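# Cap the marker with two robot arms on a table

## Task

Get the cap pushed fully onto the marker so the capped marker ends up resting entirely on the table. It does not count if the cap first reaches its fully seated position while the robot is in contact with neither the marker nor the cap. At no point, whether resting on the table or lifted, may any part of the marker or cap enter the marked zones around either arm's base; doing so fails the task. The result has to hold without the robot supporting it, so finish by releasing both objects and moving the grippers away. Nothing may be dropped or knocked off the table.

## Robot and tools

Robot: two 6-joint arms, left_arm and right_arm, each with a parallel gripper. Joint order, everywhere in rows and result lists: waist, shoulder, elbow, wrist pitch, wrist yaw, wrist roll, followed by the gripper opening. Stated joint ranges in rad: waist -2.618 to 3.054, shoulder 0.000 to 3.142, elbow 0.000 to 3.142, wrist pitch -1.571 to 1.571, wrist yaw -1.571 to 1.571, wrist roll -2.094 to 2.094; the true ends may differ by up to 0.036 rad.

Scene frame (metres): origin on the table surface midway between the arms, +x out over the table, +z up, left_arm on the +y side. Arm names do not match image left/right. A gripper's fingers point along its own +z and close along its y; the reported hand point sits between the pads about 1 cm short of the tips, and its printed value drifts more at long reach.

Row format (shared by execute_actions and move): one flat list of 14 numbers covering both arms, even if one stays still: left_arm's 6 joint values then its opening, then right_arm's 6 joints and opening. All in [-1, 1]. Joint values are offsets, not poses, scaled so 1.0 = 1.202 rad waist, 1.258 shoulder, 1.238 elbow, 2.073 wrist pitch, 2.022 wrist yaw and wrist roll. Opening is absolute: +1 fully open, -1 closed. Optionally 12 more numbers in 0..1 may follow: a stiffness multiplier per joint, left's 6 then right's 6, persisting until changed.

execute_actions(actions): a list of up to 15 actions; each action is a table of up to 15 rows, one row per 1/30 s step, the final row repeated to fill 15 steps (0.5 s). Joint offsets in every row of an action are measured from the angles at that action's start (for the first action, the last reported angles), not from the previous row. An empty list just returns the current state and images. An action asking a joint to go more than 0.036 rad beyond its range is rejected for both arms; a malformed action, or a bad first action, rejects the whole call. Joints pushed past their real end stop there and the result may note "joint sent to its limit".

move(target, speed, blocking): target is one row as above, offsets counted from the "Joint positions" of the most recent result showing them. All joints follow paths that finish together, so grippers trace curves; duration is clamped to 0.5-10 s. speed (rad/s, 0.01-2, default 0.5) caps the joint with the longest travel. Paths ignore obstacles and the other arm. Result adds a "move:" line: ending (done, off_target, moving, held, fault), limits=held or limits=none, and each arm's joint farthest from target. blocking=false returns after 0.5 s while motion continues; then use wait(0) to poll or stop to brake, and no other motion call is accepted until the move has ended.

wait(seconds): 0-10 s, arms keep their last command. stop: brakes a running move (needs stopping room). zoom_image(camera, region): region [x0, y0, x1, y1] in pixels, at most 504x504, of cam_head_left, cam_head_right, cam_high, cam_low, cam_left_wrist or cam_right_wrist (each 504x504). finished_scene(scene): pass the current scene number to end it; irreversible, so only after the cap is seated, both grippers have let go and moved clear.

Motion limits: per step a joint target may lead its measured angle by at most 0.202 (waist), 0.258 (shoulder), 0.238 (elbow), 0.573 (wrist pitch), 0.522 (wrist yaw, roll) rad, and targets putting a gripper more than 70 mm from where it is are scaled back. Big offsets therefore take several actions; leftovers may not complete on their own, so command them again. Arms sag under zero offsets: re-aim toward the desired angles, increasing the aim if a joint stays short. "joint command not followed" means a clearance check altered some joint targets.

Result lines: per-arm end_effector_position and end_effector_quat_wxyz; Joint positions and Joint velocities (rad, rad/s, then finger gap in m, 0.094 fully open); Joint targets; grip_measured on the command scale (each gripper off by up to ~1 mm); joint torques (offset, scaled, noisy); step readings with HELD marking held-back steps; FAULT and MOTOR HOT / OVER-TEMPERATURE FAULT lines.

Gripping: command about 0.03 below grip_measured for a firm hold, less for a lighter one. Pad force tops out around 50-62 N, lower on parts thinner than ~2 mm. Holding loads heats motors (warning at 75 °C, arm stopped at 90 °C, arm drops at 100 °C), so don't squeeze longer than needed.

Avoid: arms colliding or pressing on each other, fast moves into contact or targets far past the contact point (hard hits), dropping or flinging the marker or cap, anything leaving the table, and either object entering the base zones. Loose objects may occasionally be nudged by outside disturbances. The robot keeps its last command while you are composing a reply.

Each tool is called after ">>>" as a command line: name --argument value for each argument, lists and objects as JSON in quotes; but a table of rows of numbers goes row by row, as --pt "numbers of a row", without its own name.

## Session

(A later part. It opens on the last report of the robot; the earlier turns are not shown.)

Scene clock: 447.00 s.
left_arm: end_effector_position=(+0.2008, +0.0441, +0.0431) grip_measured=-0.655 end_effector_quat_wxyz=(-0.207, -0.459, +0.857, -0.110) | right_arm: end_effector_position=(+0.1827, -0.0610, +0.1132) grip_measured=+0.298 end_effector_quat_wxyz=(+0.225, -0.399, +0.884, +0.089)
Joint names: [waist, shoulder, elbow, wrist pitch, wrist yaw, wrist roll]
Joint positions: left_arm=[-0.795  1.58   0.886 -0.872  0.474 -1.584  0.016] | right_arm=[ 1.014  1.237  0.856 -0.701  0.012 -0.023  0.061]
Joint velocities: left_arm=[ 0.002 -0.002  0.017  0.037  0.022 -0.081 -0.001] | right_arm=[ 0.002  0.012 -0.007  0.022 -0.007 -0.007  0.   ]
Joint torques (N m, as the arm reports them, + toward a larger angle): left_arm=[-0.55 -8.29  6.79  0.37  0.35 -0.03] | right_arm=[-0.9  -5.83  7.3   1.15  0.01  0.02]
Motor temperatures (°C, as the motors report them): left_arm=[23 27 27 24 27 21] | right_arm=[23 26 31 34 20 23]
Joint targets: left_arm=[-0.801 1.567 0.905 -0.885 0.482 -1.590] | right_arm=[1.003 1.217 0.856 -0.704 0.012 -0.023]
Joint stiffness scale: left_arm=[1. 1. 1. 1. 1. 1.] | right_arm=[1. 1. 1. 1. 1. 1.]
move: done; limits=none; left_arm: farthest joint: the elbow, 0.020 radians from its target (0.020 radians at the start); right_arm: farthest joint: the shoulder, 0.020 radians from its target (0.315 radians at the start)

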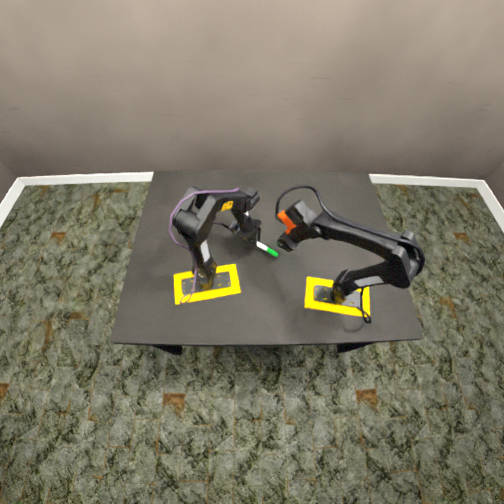

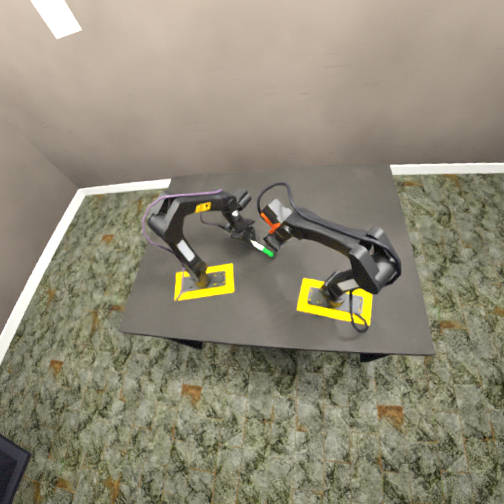

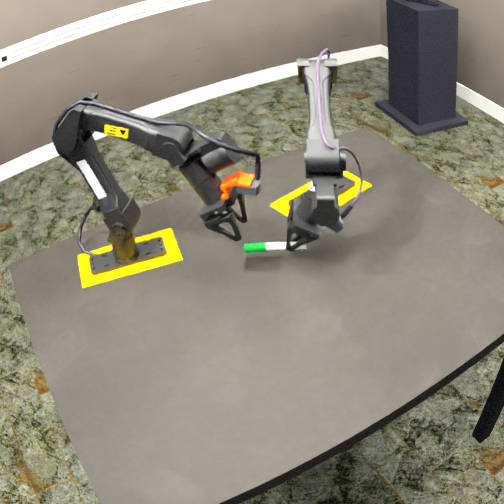

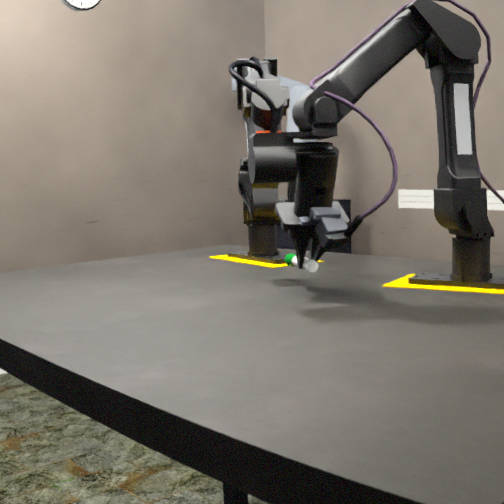

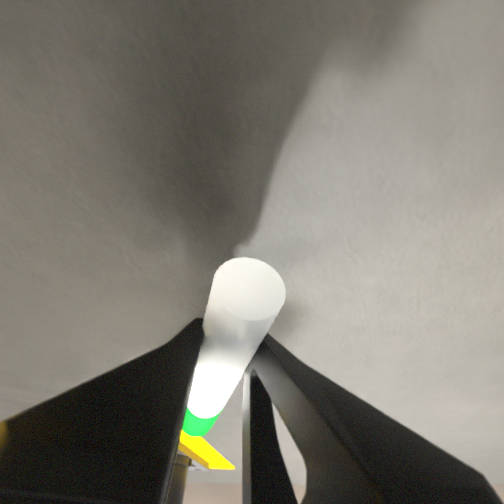

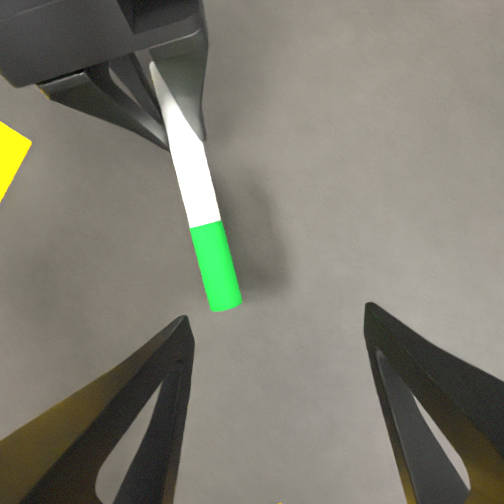

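>>> move --target '[-0.005,0.07,-0.065,0.066,0.012,-0.003,-0.76,-0.3,-0.016,0.02,0,0,0,0.3]' --speed 0.4

>>> move --target '[0,0.009,-0.015,0.004,0.004,-0.003,0.5,0,-0.016,0.02,0,0,0,0.3]' --speed 0.3

>>> move --target '[0.1,-0.1,0.15,-0.1,0,0,0.5,0,-0.016,0.02,0,0,0,0.3]' --speed 0.8

Scene clock: 458.93 s.
left_arm: end_effector_position=(+0.2010, +0.0412, +0.0147) grip_measured=-0.655 end_effector_quat_wxyz=(-0.215, -0.458, +0.855, -0.111) | right_arm: end_effector_position=(+0.2457, -0.1443, +0.1132) grip_measured=+0.298 end_effector_quat_wxyz=(+0.237, -0.239, +0.940, +0.049)
Joint names: [waist, shoulder, elbow, wrist pitch, wrist yaw, wrist roll]
Joint positions: left_arm=[-0.795  1.654  0.828 -0.746  0.489 -1.584  0.016] | right_arm=[ 0.664  1.237  0.856 -0.701  0.011 -0.023  0.061]
Joint velocities: left_arm=[ 0.002  0.007  0.017 -0.007 -0.037  0.037 -0.002] | right_arm=[-0.017  0.002 -0.002  0.022  0.037  0.007  0.   ]
Joint torques (N m, as the arm reports them, + toward a larger angle): left_arm=[-0.48 -6.07  3.38  0.59  0.36 -0.02] | right_arm=[-0.83 -5.83  9.1   1.18  0.02  0.02]
Motor temperatures (°C, as the motors report them): left_arm=[23 27 27 24 26 21] | right_arm=[23 26 30 32 20 23]
Joint targets: left_arm=[-0.801 1.668 0.805 -0.735 0.498 -1.590] | right_arm=[0.654 1.217 0.881 -0.701 0.012 -0.023]
Joint stiffness scale: left_arm=[1. 1. 1. 1. 1. 1.] | right_arm=[1. 1. 1. 1. 1. 1.]
move: off_target (left_arm, right_arm); limits=none; left_arm: farthest joint: the elbow, 0.022 radians from its target (0.080 radians at the start); right_arm: farthest joint: the elbow, 0.025 radians from its target (0.025 radians at the start)

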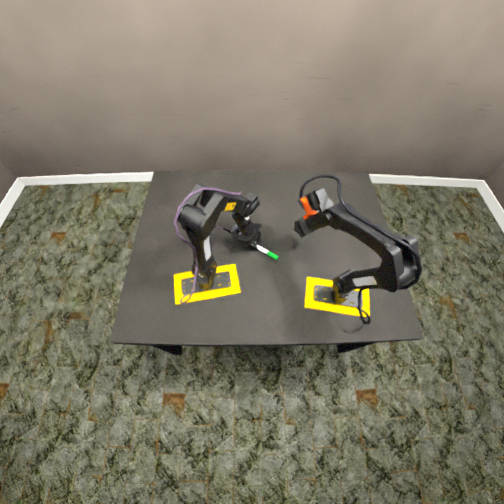

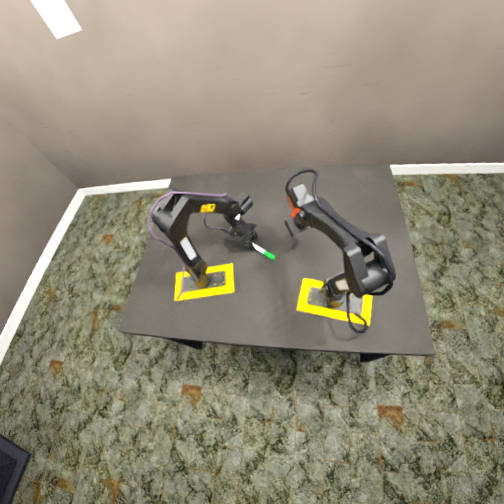

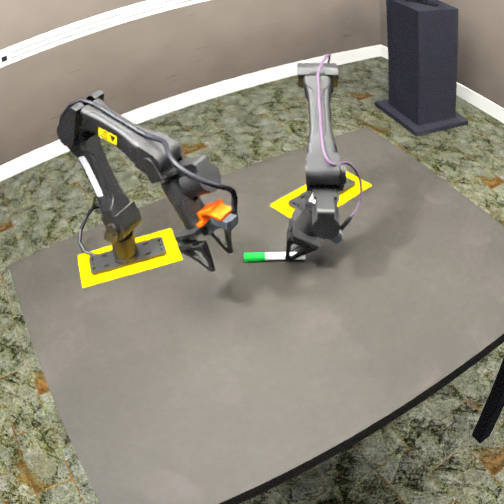

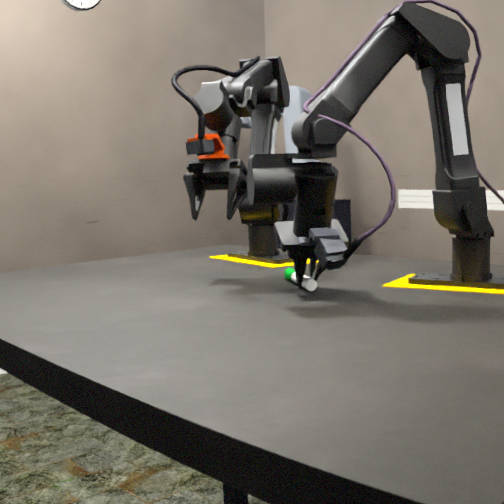

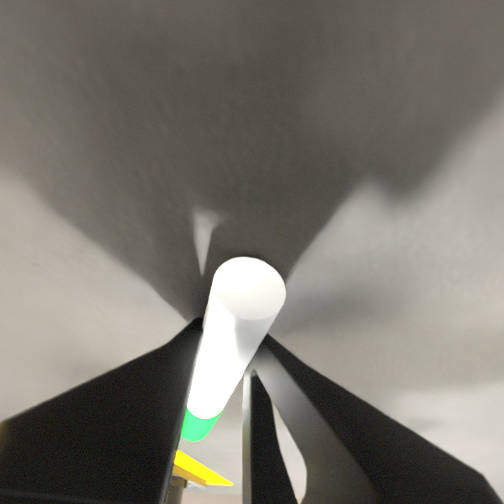

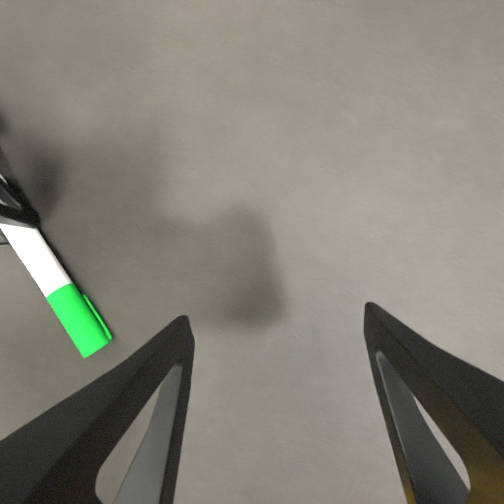

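Scene clock: 459.63 s.
left_arm: end_effector_position=(+0.2010, +0.0412, +0.0147) grip_measured=+0.499 end_effector_quat_wxyz=(-0.215, -0.458, +0.855, -0.111) | right_arm: end_effector_position=(+0.2457, -0.1443, +0.1132) grip_measured=+0.298 end_effector_quat_wxyz=(+0.237, -0.239, +0.940, +0.049)
Joint names: [waist, shoulder, elbow, wrist pitch, wrist yaw, wrist roll]
Joint positions: left_arm=[-0.795  1.654  0.828 -0.746  0.489 -1.584  0.07 ] | right_arm=[ 0.664  1.237  0.856 -0.701  0.011 -0.023  0.061]
Joint velocities: left_arm=[ 0.002  0.012 -0.002  0.051  0.022  0.007 -0.001] | right_arm=[ 0.017  0.017  0.007  0.007  0.051 -0.037  0.   ]
Joint torques (N m, as the arm reports them, + toward a larger angle): left_arm=[-0.01 -6.31  3.64  0.54  0.37 -0.03] | right_arm=[ 0.   -5.82  9.09  1.18  0.    0.02]
Motor temperatures (°C, as the motors report them): left_arm=[23 27 27 24 25 21] | right_arm=[23 26 30 32 20 23]
Joint targets: left_arm=[-0.795 1.665 0.809 -0.737 0.497 -1.590] | right_arm=[0.664 1.217 0.881 -0.701 0.011 -0.023]
Joint stiffness scale: left_arm=[1. 1. 1. 1. 1. 1.] | right_arm=[1. 1. 1. 1. 1. 1.]
move: off_target (right_arm); limits=none; left_arm: farthest joint: the elbow, 0.018 radians from its target (0.018 radians at the start); right_arm: farthest joint: the elbow, 0.025 radians from its target (0.025 radians at the start)

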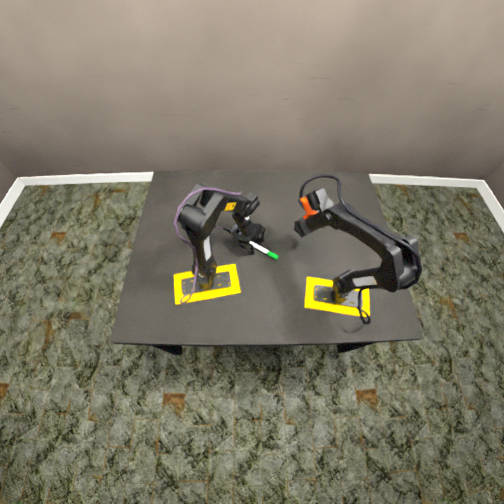

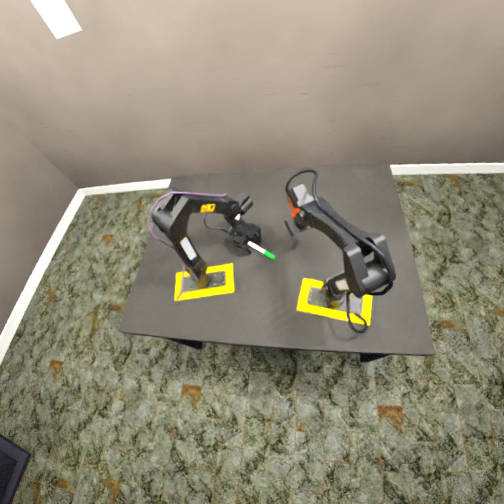

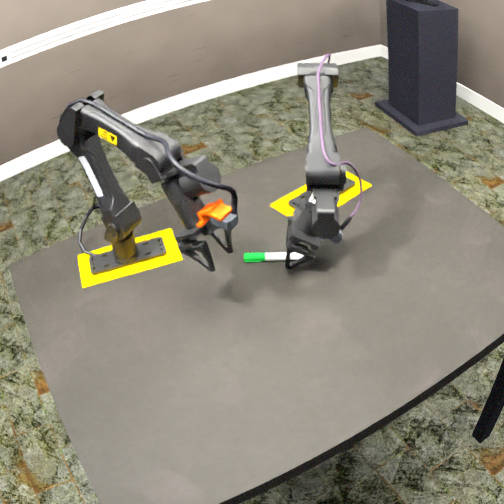

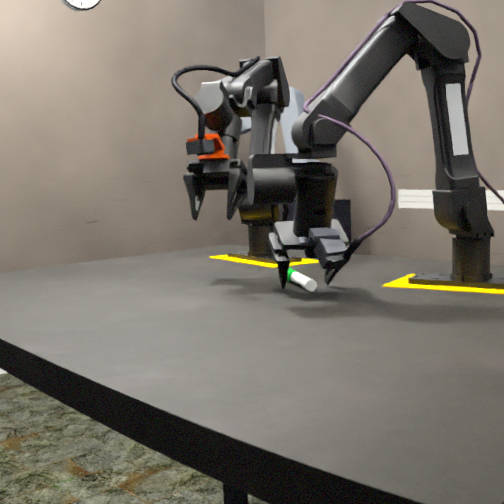

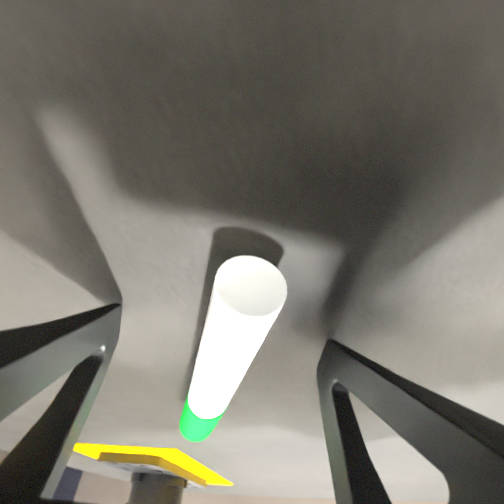

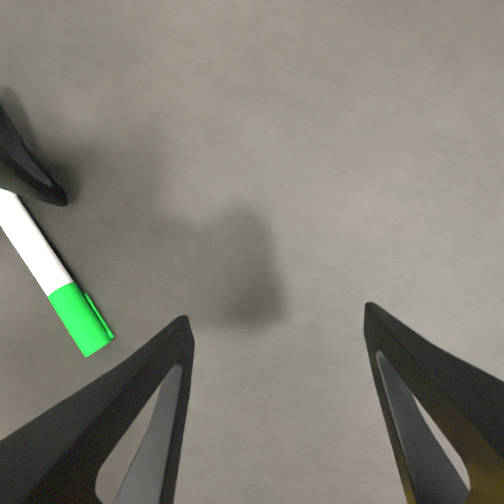

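Scene clock: 460.80 s.
left_arm: end_effector_position=(+0.2461, +0.0491, +0.0835) grip_measured=+0.499 end_effector_quat_wxyz=(-0.180, -0.494, +0.834, -0.170) | right_arm: end_effector_position=(+0.2457, -0.1443, +0.1132) grip_measured=+0.298 end_effector_quat_wxyz=(+0.237, -0.239, +0.940, +0.049)
Joint names: [waist, shoulder, elbow, wrist pitch, wrist yaw, wrist roll]
Joint positions: left_arm=[-0.681  1.533  1.    -0.926  0.489 -1.584  0.07 ] | right_arm=[ 0.664  1.237  0.856 -0.701  0.011 -0.023  0.061]
Joint velocities: left_arm=[ 0.002 -0.007 -0.022 -0.022  0.066 -0.007  0.001] | right_arm=[-0.002  0.002  0.002 -0.051 -0.066  0.037  0.001]
Joint torques (N m, as the arm reports them, + toward a larger angle): left_arm=[ 0.58 -7.55  6.7   0.44  0.28  0.03] | right_arm=[ 0.01 -5.83  9.09  1.18  0.    0.02]
Motor temperatures (°C, as the motors report them): left_arm=[23 27 27 24 25 21] | right_arm=[23 26 30 32 20 23]
Joint targets: left_arm=[-0.675 1.528 1.013 -0.953 0.489 -1.584] | right_arm=[0.664 1.217 0.881 -0.701 0.011 -0.023]
Joint stiffness scale: left_arm=[1. 1. 1. 1. 1. 1.] | right_arm=[1. 1. 1. 1. 1. 1.]
move: off_target (left_arm, right_arm); limits=none; left_arm: farthest joint: the wrist pitch, 0.028 radians from its target (0.208 radians at the start); right_arm: farthest joint: the elbow, 0.025 radians from its target (0.025 radians at the start)

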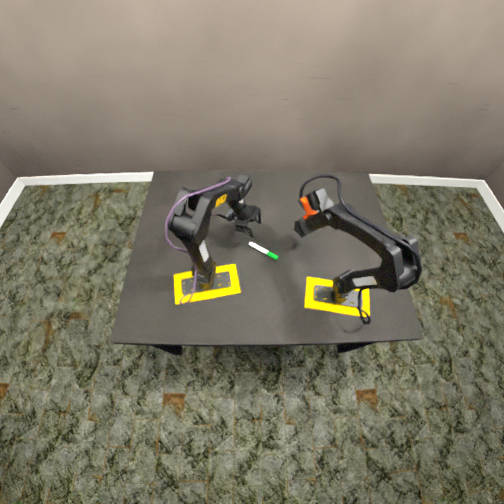

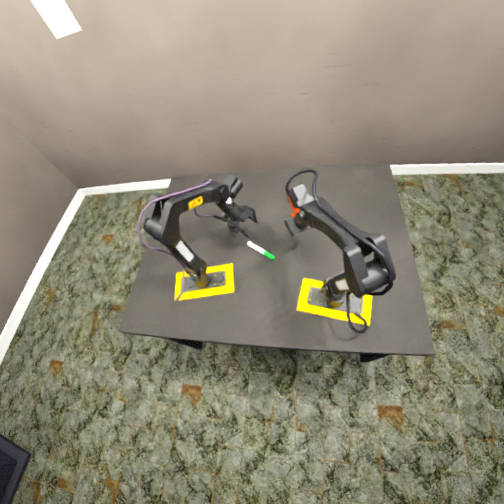

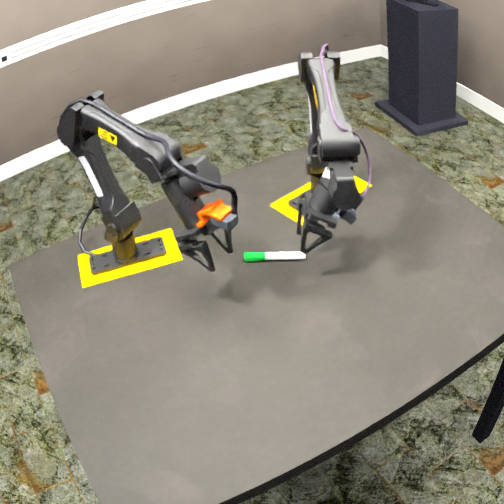

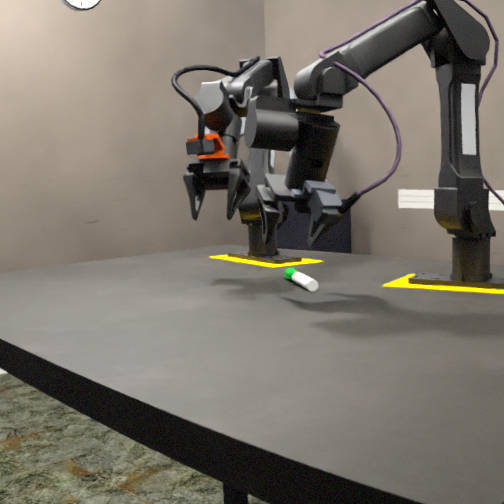

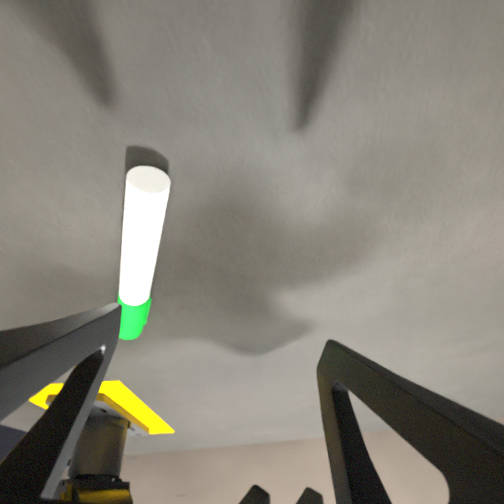

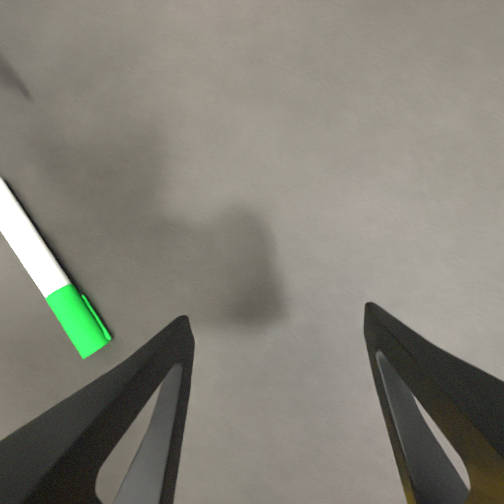

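>>> finished_scene --scene 1

The scene is finished: the task was done.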